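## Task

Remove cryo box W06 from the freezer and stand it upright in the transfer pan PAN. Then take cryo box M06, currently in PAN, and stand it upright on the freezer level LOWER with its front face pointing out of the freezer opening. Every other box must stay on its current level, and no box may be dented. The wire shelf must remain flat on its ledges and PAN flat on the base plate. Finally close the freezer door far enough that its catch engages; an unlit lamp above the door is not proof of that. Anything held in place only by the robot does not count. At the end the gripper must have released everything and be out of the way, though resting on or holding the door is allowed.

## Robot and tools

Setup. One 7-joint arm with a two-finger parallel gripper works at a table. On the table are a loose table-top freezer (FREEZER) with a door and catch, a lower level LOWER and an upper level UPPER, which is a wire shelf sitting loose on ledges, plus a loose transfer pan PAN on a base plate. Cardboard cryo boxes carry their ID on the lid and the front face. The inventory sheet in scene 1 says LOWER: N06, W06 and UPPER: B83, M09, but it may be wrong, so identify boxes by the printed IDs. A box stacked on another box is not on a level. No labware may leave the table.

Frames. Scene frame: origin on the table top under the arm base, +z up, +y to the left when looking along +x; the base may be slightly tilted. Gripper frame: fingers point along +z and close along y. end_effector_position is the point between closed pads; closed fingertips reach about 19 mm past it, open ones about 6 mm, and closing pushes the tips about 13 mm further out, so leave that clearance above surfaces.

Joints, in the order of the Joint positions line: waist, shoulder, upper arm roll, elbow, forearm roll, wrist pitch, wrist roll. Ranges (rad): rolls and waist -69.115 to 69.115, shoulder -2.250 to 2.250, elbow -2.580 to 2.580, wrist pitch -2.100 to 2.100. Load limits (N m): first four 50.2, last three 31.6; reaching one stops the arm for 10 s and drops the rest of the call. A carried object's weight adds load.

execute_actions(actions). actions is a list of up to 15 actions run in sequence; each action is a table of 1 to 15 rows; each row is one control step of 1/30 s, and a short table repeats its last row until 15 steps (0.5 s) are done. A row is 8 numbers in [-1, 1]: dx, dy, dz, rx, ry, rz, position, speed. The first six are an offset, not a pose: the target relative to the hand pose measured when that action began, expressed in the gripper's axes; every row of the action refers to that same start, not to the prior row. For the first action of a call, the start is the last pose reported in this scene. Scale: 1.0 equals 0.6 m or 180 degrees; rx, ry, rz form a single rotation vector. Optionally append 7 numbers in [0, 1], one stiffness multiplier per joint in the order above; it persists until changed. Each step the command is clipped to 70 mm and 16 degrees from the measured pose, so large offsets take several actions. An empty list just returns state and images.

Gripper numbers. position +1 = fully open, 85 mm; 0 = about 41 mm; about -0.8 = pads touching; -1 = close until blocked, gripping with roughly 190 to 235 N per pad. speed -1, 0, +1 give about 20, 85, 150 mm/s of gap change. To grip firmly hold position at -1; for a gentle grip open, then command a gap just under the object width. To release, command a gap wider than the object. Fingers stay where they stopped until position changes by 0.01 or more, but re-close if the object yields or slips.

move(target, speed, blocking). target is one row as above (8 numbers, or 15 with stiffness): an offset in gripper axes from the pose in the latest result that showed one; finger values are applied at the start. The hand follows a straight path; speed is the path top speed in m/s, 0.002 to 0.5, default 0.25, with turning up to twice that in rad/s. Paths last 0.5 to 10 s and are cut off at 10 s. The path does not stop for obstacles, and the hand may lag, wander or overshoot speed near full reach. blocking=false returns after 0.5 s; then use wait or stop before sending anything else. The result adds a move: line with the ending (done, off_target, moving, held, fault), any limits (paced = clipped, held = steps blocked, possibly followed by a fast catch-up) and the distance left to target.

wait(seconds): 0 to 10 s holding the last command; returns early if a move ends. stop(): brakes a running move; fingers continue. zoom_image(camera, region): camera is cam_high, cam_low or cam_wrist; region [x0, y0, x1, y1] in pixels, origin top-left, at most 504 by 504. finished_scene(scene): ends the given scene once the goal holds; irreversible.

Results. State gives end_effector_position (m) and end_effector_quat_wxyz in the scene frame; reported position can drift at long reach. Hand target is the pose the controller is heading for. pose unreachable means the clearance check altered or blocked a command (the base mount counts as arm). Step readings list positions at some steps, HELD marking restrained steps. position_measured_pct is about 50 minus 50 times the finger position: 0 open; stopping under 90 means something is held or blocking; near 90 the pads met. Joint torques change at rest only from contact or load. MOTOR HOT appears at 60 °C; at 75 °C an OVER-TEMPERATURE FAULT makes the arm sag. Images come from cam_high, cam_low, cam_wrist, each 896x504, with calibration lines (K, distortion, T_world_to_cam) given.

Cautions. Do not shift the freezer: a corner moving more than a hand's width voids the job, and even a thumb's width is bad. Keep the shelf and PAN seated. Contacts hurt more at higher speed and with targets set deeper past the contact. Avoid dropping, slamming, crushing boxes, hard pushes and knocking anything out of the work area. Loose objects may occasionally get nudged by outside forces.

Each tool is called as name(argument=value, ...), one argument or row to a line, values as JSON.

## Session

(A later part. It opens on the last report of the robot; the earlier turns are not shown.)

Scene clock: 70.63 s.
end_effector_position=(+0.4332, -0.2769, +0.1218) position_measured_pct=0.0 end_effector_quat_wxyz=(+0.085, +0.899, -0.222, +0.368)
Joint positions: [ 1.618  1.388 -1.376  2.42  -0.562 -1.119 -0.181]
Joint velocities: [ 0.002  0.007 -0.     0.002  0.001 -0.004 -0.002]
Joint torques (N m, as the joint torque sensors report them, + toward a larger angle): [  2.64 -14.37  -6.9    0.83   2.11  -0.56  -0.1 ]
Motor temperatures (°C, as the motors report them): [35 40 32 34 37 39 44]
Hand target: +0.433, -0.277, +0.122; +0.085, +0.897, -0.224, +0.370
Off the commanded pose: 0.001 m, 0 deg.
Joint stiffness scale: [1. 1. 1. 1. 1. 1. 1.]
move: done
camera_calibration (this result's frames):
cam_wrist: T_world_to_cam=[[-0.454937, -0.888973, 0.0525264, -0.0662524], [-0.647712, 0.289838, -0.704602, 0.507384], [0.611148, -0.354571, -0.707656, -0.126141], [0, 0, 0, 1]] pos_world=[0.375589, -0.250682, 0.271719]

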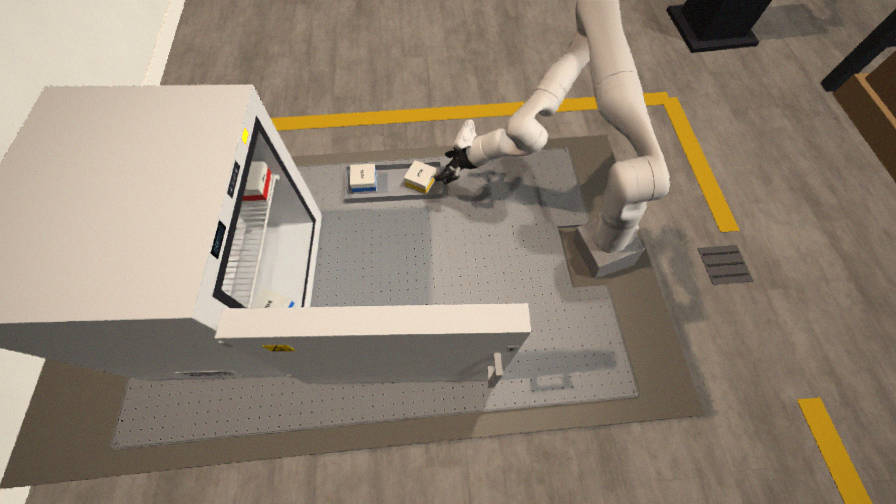

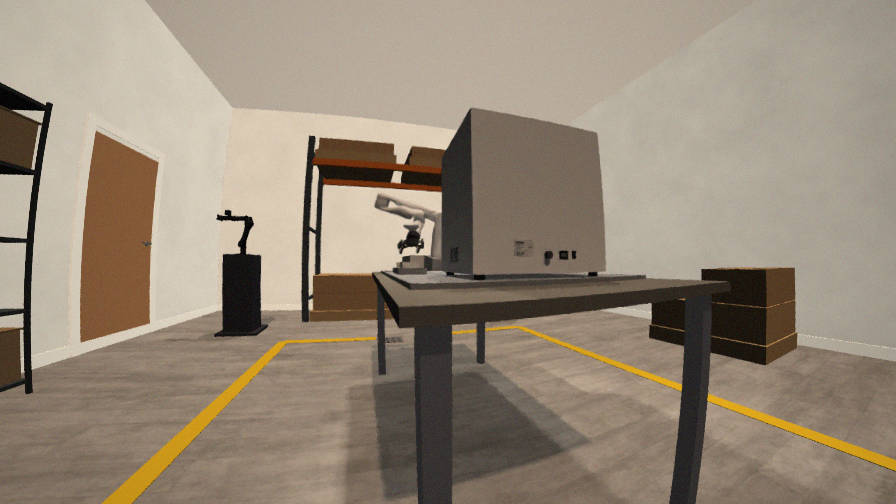

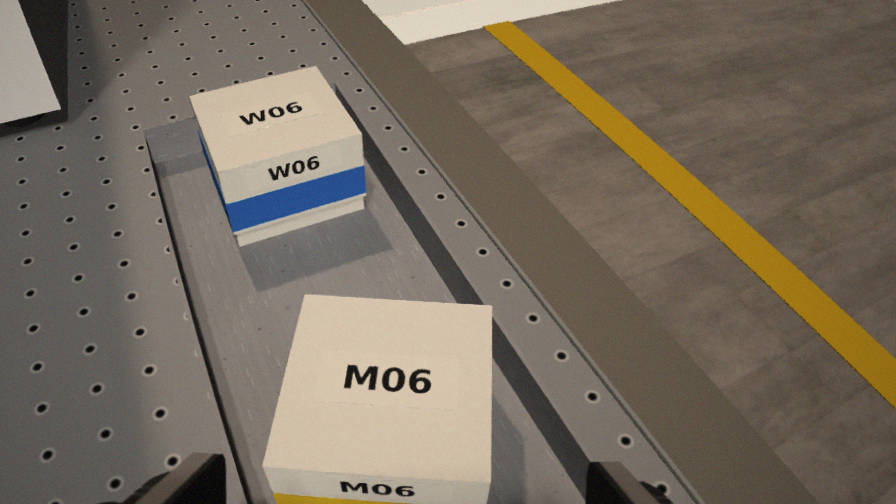

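move(
  target=[0,-0.016,0.09,-0.012,0,0.012,1,0],
  speed=0.05,
)

Scene clock: 72.23 s.
end_effector_position=(+0.4710, -0.2833, +0.0846) position_measured_pct=0.0 end_effector_quat_wxyz=(+0.093, +0.894, -0.244, +0.365)
Joint positions: [ 1.495  1.486 -1.35   2.301 -0.526 -1.191 -0.184]
Joint velocities: [-0.002  0.007 -0.    -0.001  0.001 -0.002  0.001]
Joint torques (N m, as the joint torque sensors report them, + toward a larger angle): [  3.16 -15.08  -7.32   0.98   2.06  -0.58   0.02]
Motor temperatures (°C, as the motors report them): [35 40 32 34 37 39 44]
Hand target: +0.471, -0.285, +0.083; +0.095, +0.893, -0.246, +0.365
Off the commanded pose: 0.003 m, 0 deg.
Joint stiffness scale: [1. 1. 1. 1. 1. 1. 1.]
move: done
camera_calibration (this result's frames):
cam_wrist: T_world_to_cam=[[-0.49705, -0.866244, 0.0506148, -0.0263338], [-0.634104, 0.322792, -0.702651, 0.510288], [0.592329, -0.381348, -0.709732, -0.176419], [0, 0, 0, 1]] pos_world=[0.414984, -0.254805, 0.234677]

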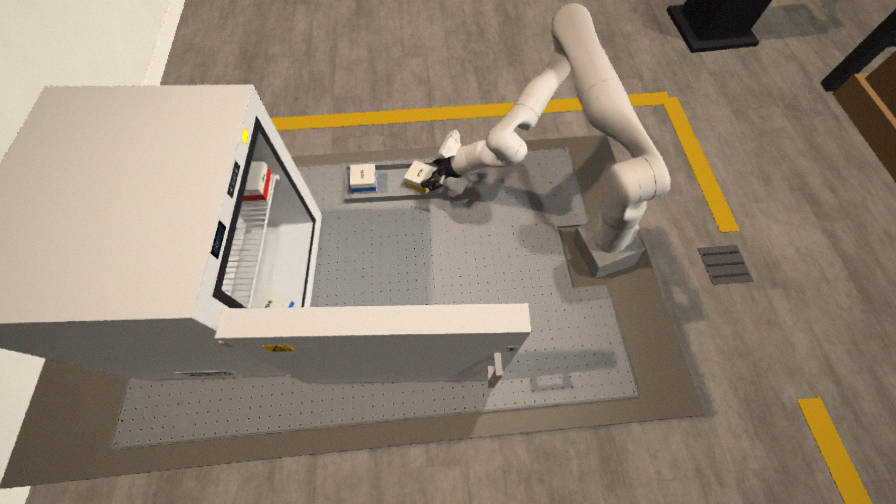

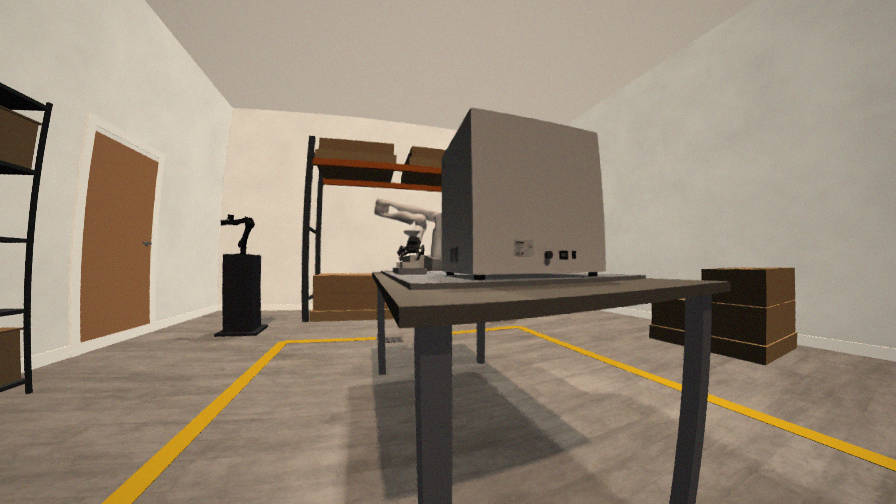

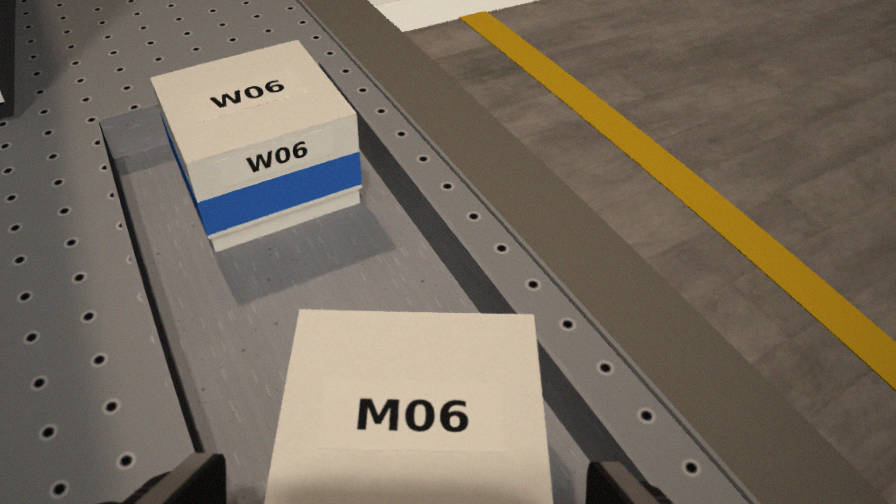

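move(
  target=[0,0.003,0.092,0,0,0,1,0],
  speed=0.03,
)

Scene clock: 74.43 s.
end_effector_position=(+0.5028, -0.3046, +0.0475) position_measured_pct=0.0 end_effector_quat_wxyz=(+0.093, +0.892, -0.248, +0.365)
Joint positions: [ 1.447  1.548 -1.301  2.149 -0.476 -1.112 -0.151]
Joint velocities: [-0.003  0.003  0.002 -0.002  0.     0.002 -0.001]
Joint torques (N m, as the joint torque sensors report them, + toward a larger angle): [  3.55 -16.44  -7.88   1.88   2.13  -0.36  -0.19]
Motor temperatures (°C, as the motors report them): [35 40 32 34 37 39 44]
Hand target: +0.504, -0.304, +0.045; +0.093, +0.894, -0.244, +0.365
Off the commanded pose: 0.003 m, 1 deg.
Joint stiffness scale: [1. 1. 1. 1. 1. 1. 1.]
move: done
camera_calibration (this result's frames):
cam_wrist: T_world_to_cam=[[-0.504394, -0.862133, 0.0480952, -0.0220588], [-0.630146, 0.329445, -0.703123, 0.511396], [0.590341, -0.384958, -0.709439, -0.229833], [0, 0, 0, 1]] pos_world=[0.446807, -0.27597, 0.197582]

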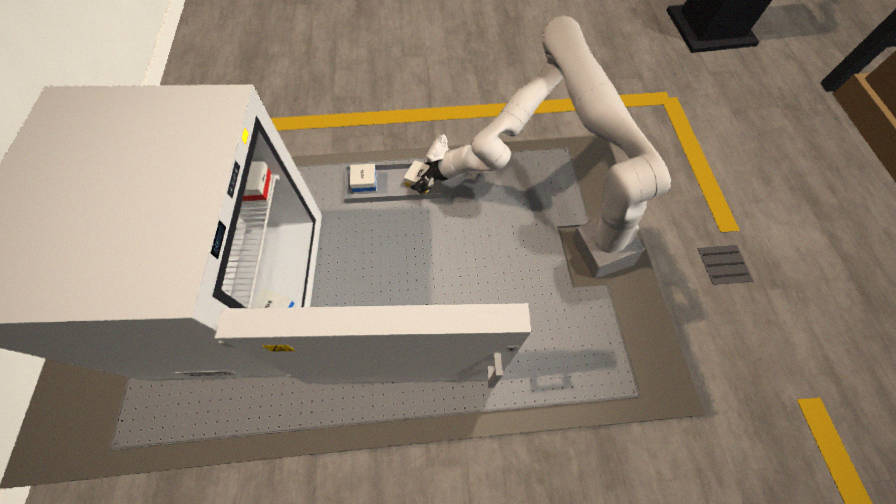

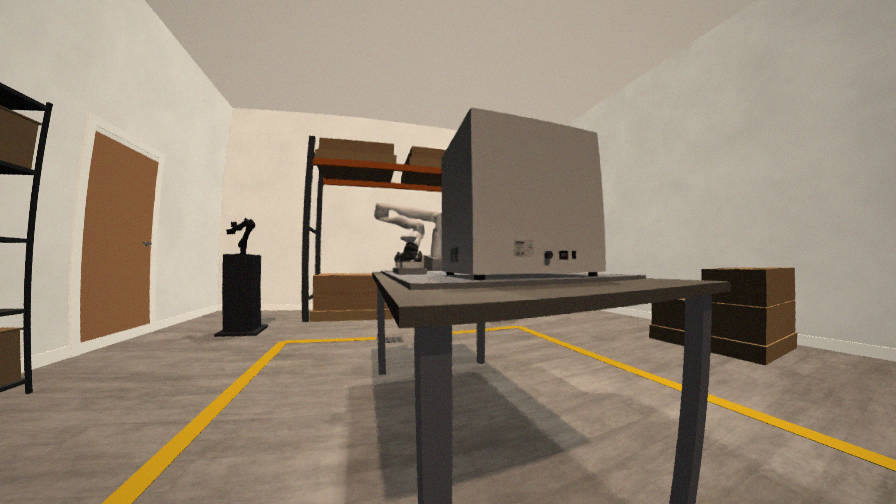

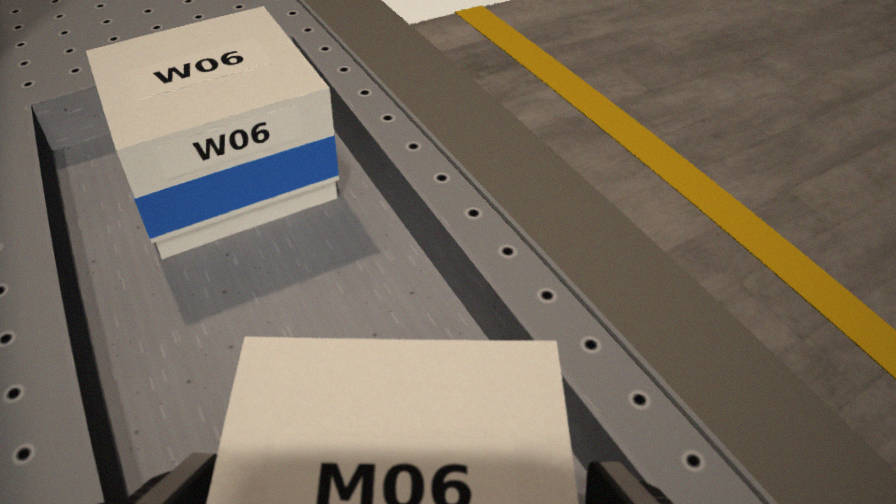

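move(
  target=[0,0,0,0,0,0,0.7,-1],
)

move(
  target=[0.116,0,-0.119,0,0,0,0.7,-1],
  speed=0.08,
)

move(
  target=[0.04,-0.555,0.04,0.108,0,-0.111,0.7,-1],
  speed=0.15,
)

Scene clock: 75.53 s.
end_effector_position=(+0.5029, -0.3045, +0.0474) position_measured_pct=14.3 end_effector_quat_wxyz=(+0.093, +0.892, -0.248, +0.365)
Joint positions: [ 1.446  1.549 -1.301  2.149 -0.476 -1.112 -0.151]
Joint velocities: [-0.    -0.001 -0.    -0.    -0.002 -0.     0.002]
Joint torques (N m, as the joint torque sensors report them, + toward a larger angle): [  3.09 -14.12  -5.86   0.75   1.22  -0.31  -0.11]
Motor temperatures (°C, as the motors report them): [35 40 32 34 37 39 44]
Hand target: +0.503, -0.305, +0.048; +0.093, +0.892, -0.248, +0.365
Off the commanded pose: 0.000 m, 0 deg.
Joint stiffness scale: [1. 1. 1. 1. 1. 1. 1.]
move: done
camera_calibration (this result's frames):
cam_wrist: T_world_to_cam=[[-0.504268, -0.862214, 0.0479591, -0.022], [-0.630178, 0.329453, -0.70309, 0.511393], [0.590414, -0.384769, -0.709481, -0.229867], [0, 0, 0, 1]] pos_world=[0.446892, -0.275894, 0.197525]

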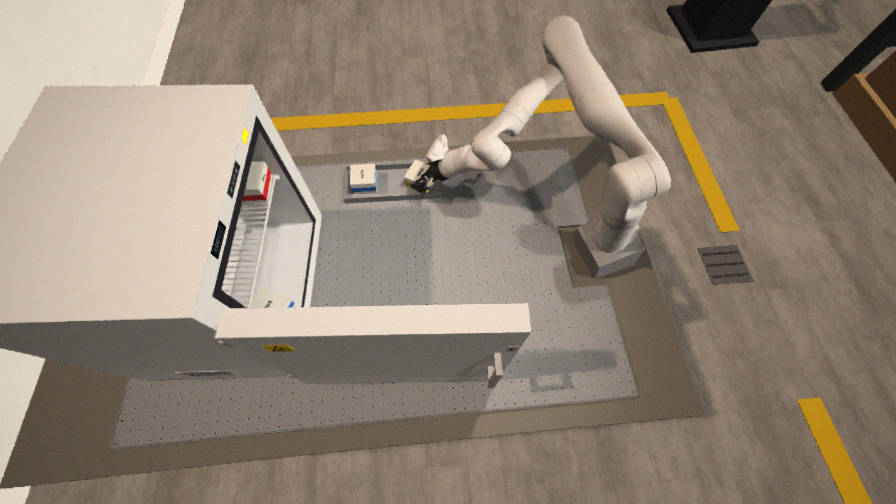

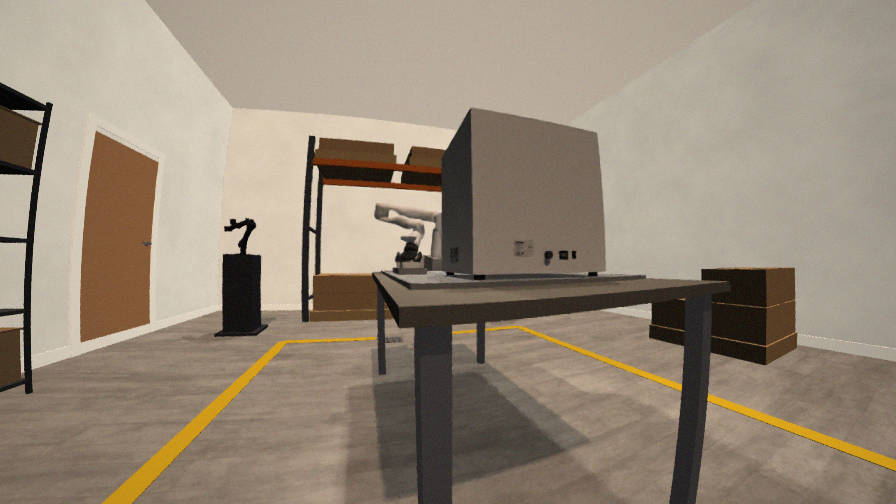

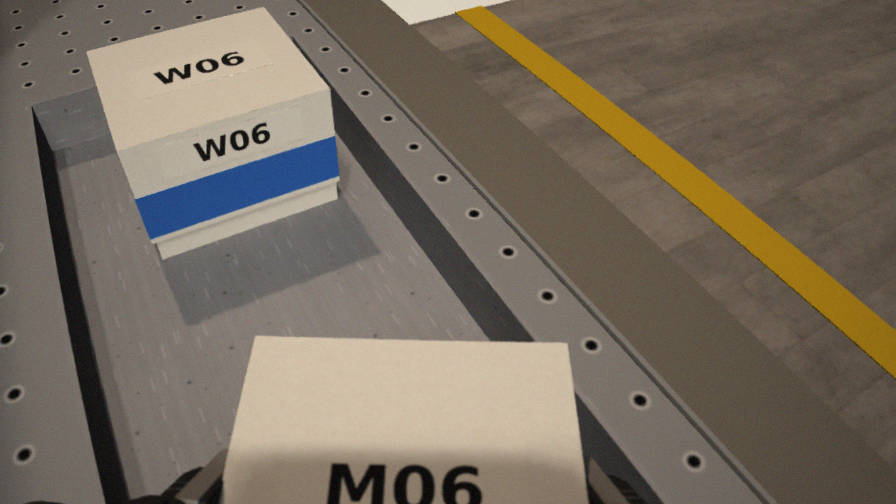

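Scene clock: 77.27 s.
end_effector_position=(+0.5024, -0.3086, +0.1458) position_measured_pct=14.3 end_effector_quat_wxyz=(+0.095, +0.891, -0.251, +0.366)
Joint positions: [ 1.524  1.318 -1.46   2.208 -0.751 -1.068 -0.117]
Joint velocities: [ 0.001 -0.008  0.     0.     0.003  0.004 -0.001]
Joint torques (N m, as the joint torque sensors report them, + toward a larger angle): [  3.64 -15.8   -8.42  -1.22   2.3   -0.48  -0.21]
Motor temperatures (°C, as the motors report them): [35 40 32 34 37 39 44]
Hand target: +0.502, -0.306, +0.147; +0.093, +0.892, -0.248, +0.365
Off the commanded pose: 0.003 m, 0 deg.
Joint stiffness scale: [1. 1. 1. 1. 1. 1. 1.]
move: done
camera_calibration (this result's frames):
cam_wrist: T_world_to_cam=[[-0.510832, -0.858279, 0.0490649, -0.0261516], [-0.626902, 0.332852, -0.704417, 0.581134], [0.588255, -0.390598, -0.708088, -0.162207], [0, 0, 0, 1]] pos_world=[0.446374, -0.279235, 0.295788]

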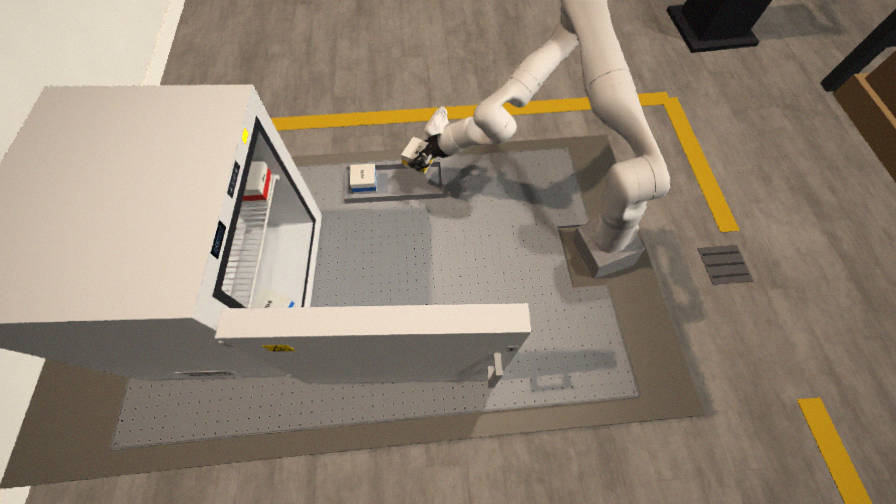

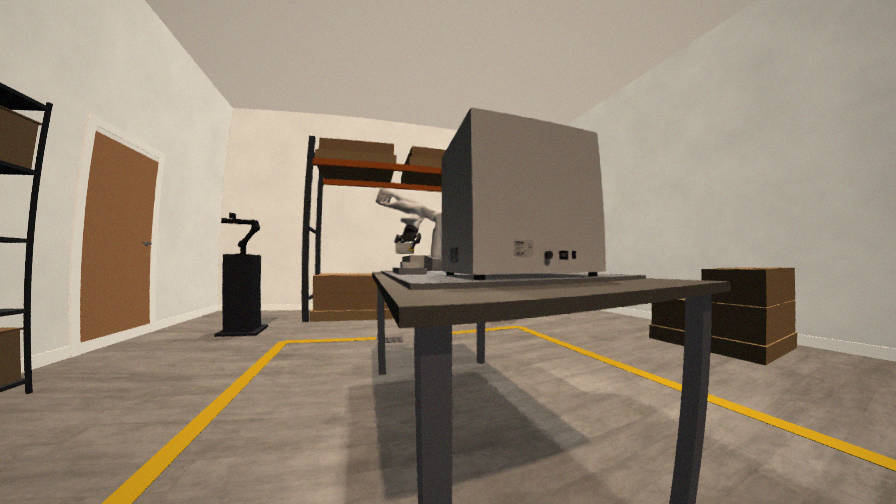

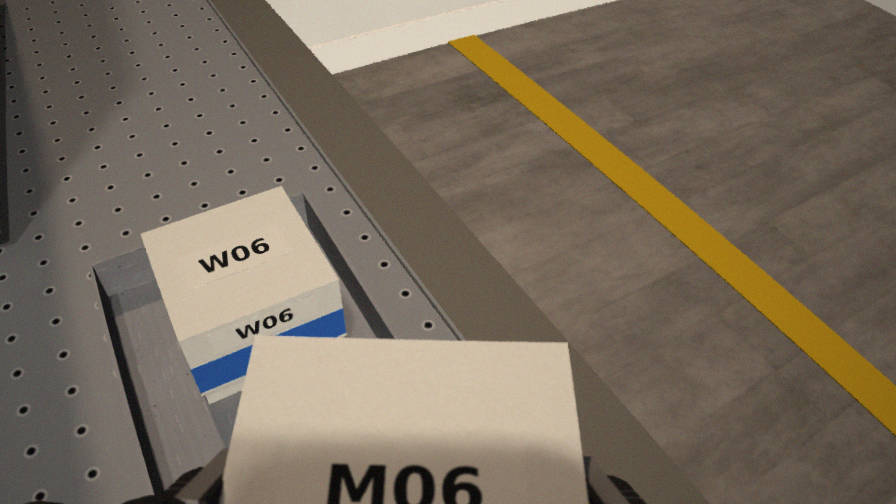

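Scene clock: 80.03 s.
end_effector_position=(+0.7021, -0.0429, +0.1492) position_measured_pct=14.3 end_effector_quat_wxyz=(+0.008, +0.924, -0.031, +0.381)
Joint positions: [ 0.887  1.256 -1.479  1.892 -0.865 -1.019  0.079]
Joint velocities: [-0.004 -0.001 -0.001 -0.002  0.001  0.001 -0.   ]
Joint torques (N m, as the joint torque sensors report them, + toward a larger angle): [  2.82 -18.76  -9.4   -1.52   2.26   0.03  -0.24]
Motor temperatures (°C, as the motors report them): [35 40 32 34 37 39 44]
Hand target: +0.703, -0.040, +0.150; +0.006, +0.924, -0.029, +0.381
Off the commanded pose: 0.002 m, 0 deg.
Joint stiffness scale: [1. 1. 1. 1. 1. 1. 1.]
move: done
camera_calibration (this result's frames):
cam_wrist: T_world_to_cam=[[-0.0564538, -0.996926, 0.0543271, -0.0220389], [-0.704827, 0.00125552, -0.709378, 0.661541], [0.70713, -0.0783383, -0.702731, -0.244406], [0, 0, 0, 1]] pos_world=[0.637854, -0.0419481, 0.298729]

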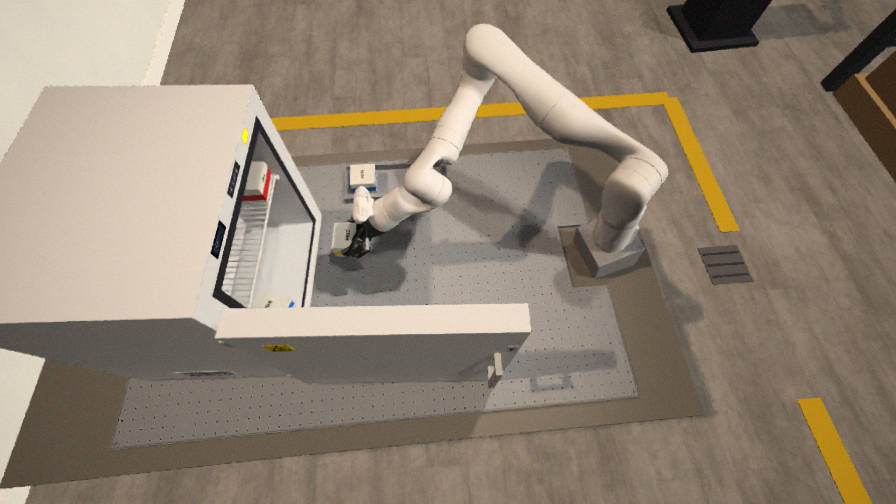

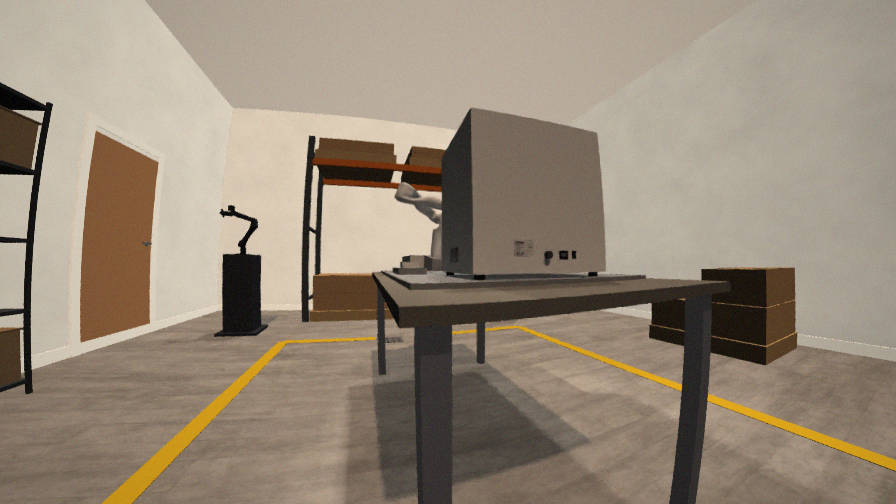

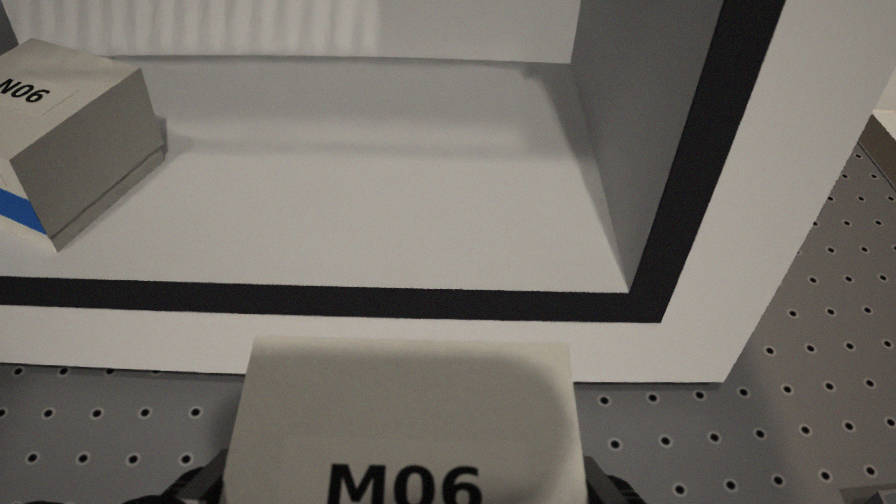

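Camera top is near shelf height; descend while entering, to (0.875, -0.03, 0.133).

move(
  target=[0.186,-0.04,0.222,0,0,0,0.7,-1],
  speed=0.07,
)

Scene clock: 83.07 s.
end_effector_position=(+0.8756, -0.0321, +0.1351) position_measured_pct=14.3 end_effector_quat_wxyz=(+0.012, +0.924, -0.031, +0.382)
Joint positions: [ 0.591  1.336 -1.465  1.205 -1.077 -0.855  0.528]
Joint velocities: [-0.004  0.004  0.    -0.    -0.001  0.     0.002]
Joint torques (N m, as the joint torque sensors report them, + toward a larger angle): [  2.3  -25.36  -9.22  -1.99   1.76   0.83  -0.37]
Motor temperatures (°C, as the motors report them): [35 40 32 34 37 39 44]
Hand target: +0.876, -0.029, +0.133; +0.008, +0.924, -0.031, +0.380
Off the commanded pose: 0.003 m, 1 deg.
Joint stiffness scale: [1. 1. 1. 1. 1. 1. 1.]
move: done
camera_calibration (this result's frames):
cam_wrist: T_world_to_cam=[[-0.0608922, -0.996225, 0.0618629, 0.00222122], [-0.704007, -0.00107004, -0.710192, 0.773106], [0.707577, -0.0867971, -0.701285, -0.377008], [0, 0, 0, 1]] pos_world=[0.81117, -0.0296831, 0.284526]

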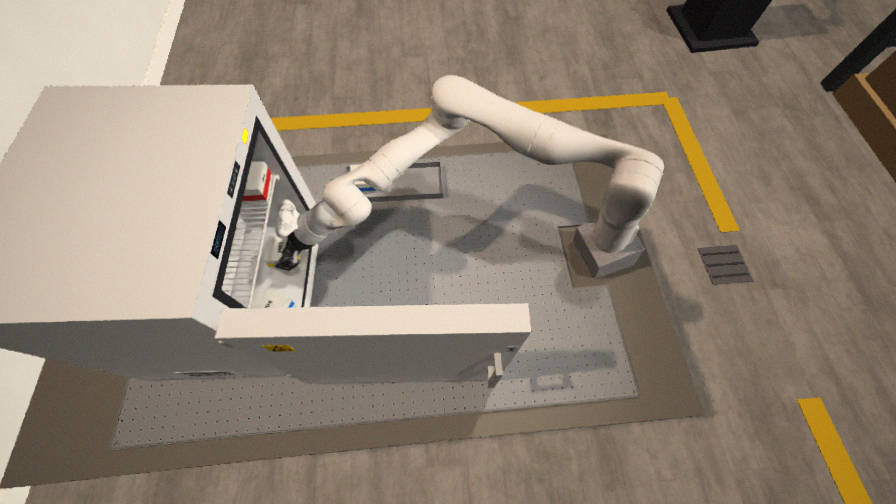

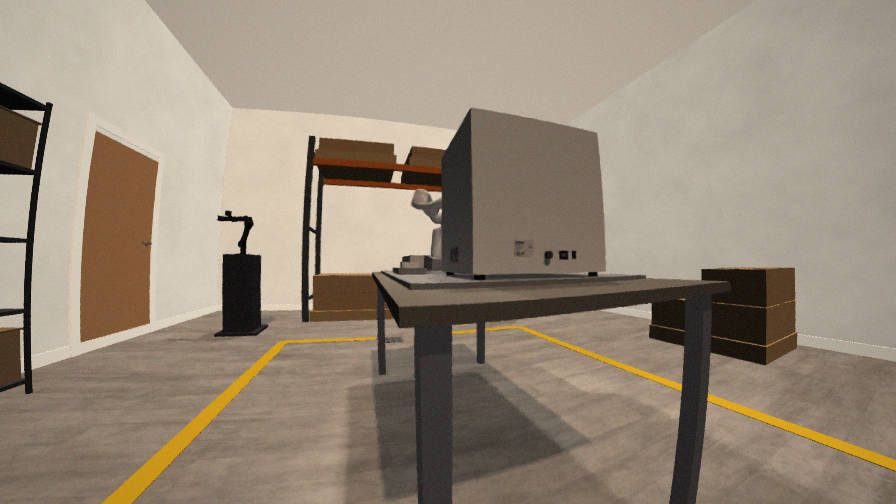

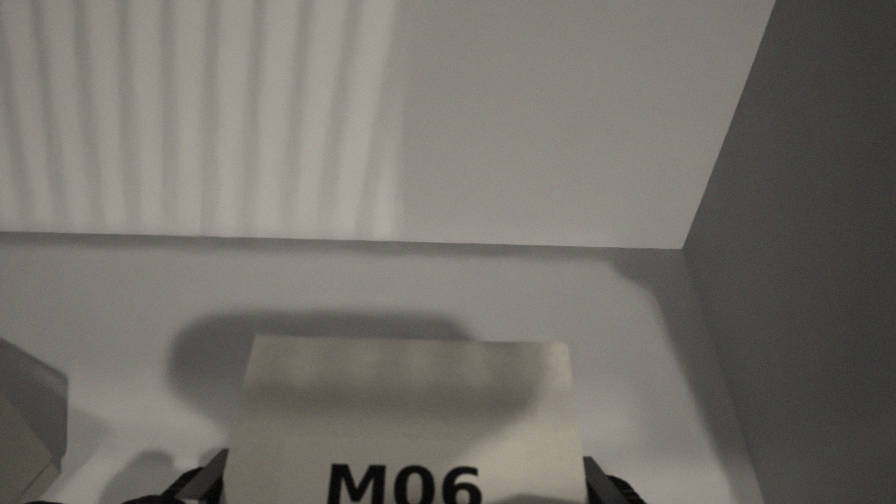

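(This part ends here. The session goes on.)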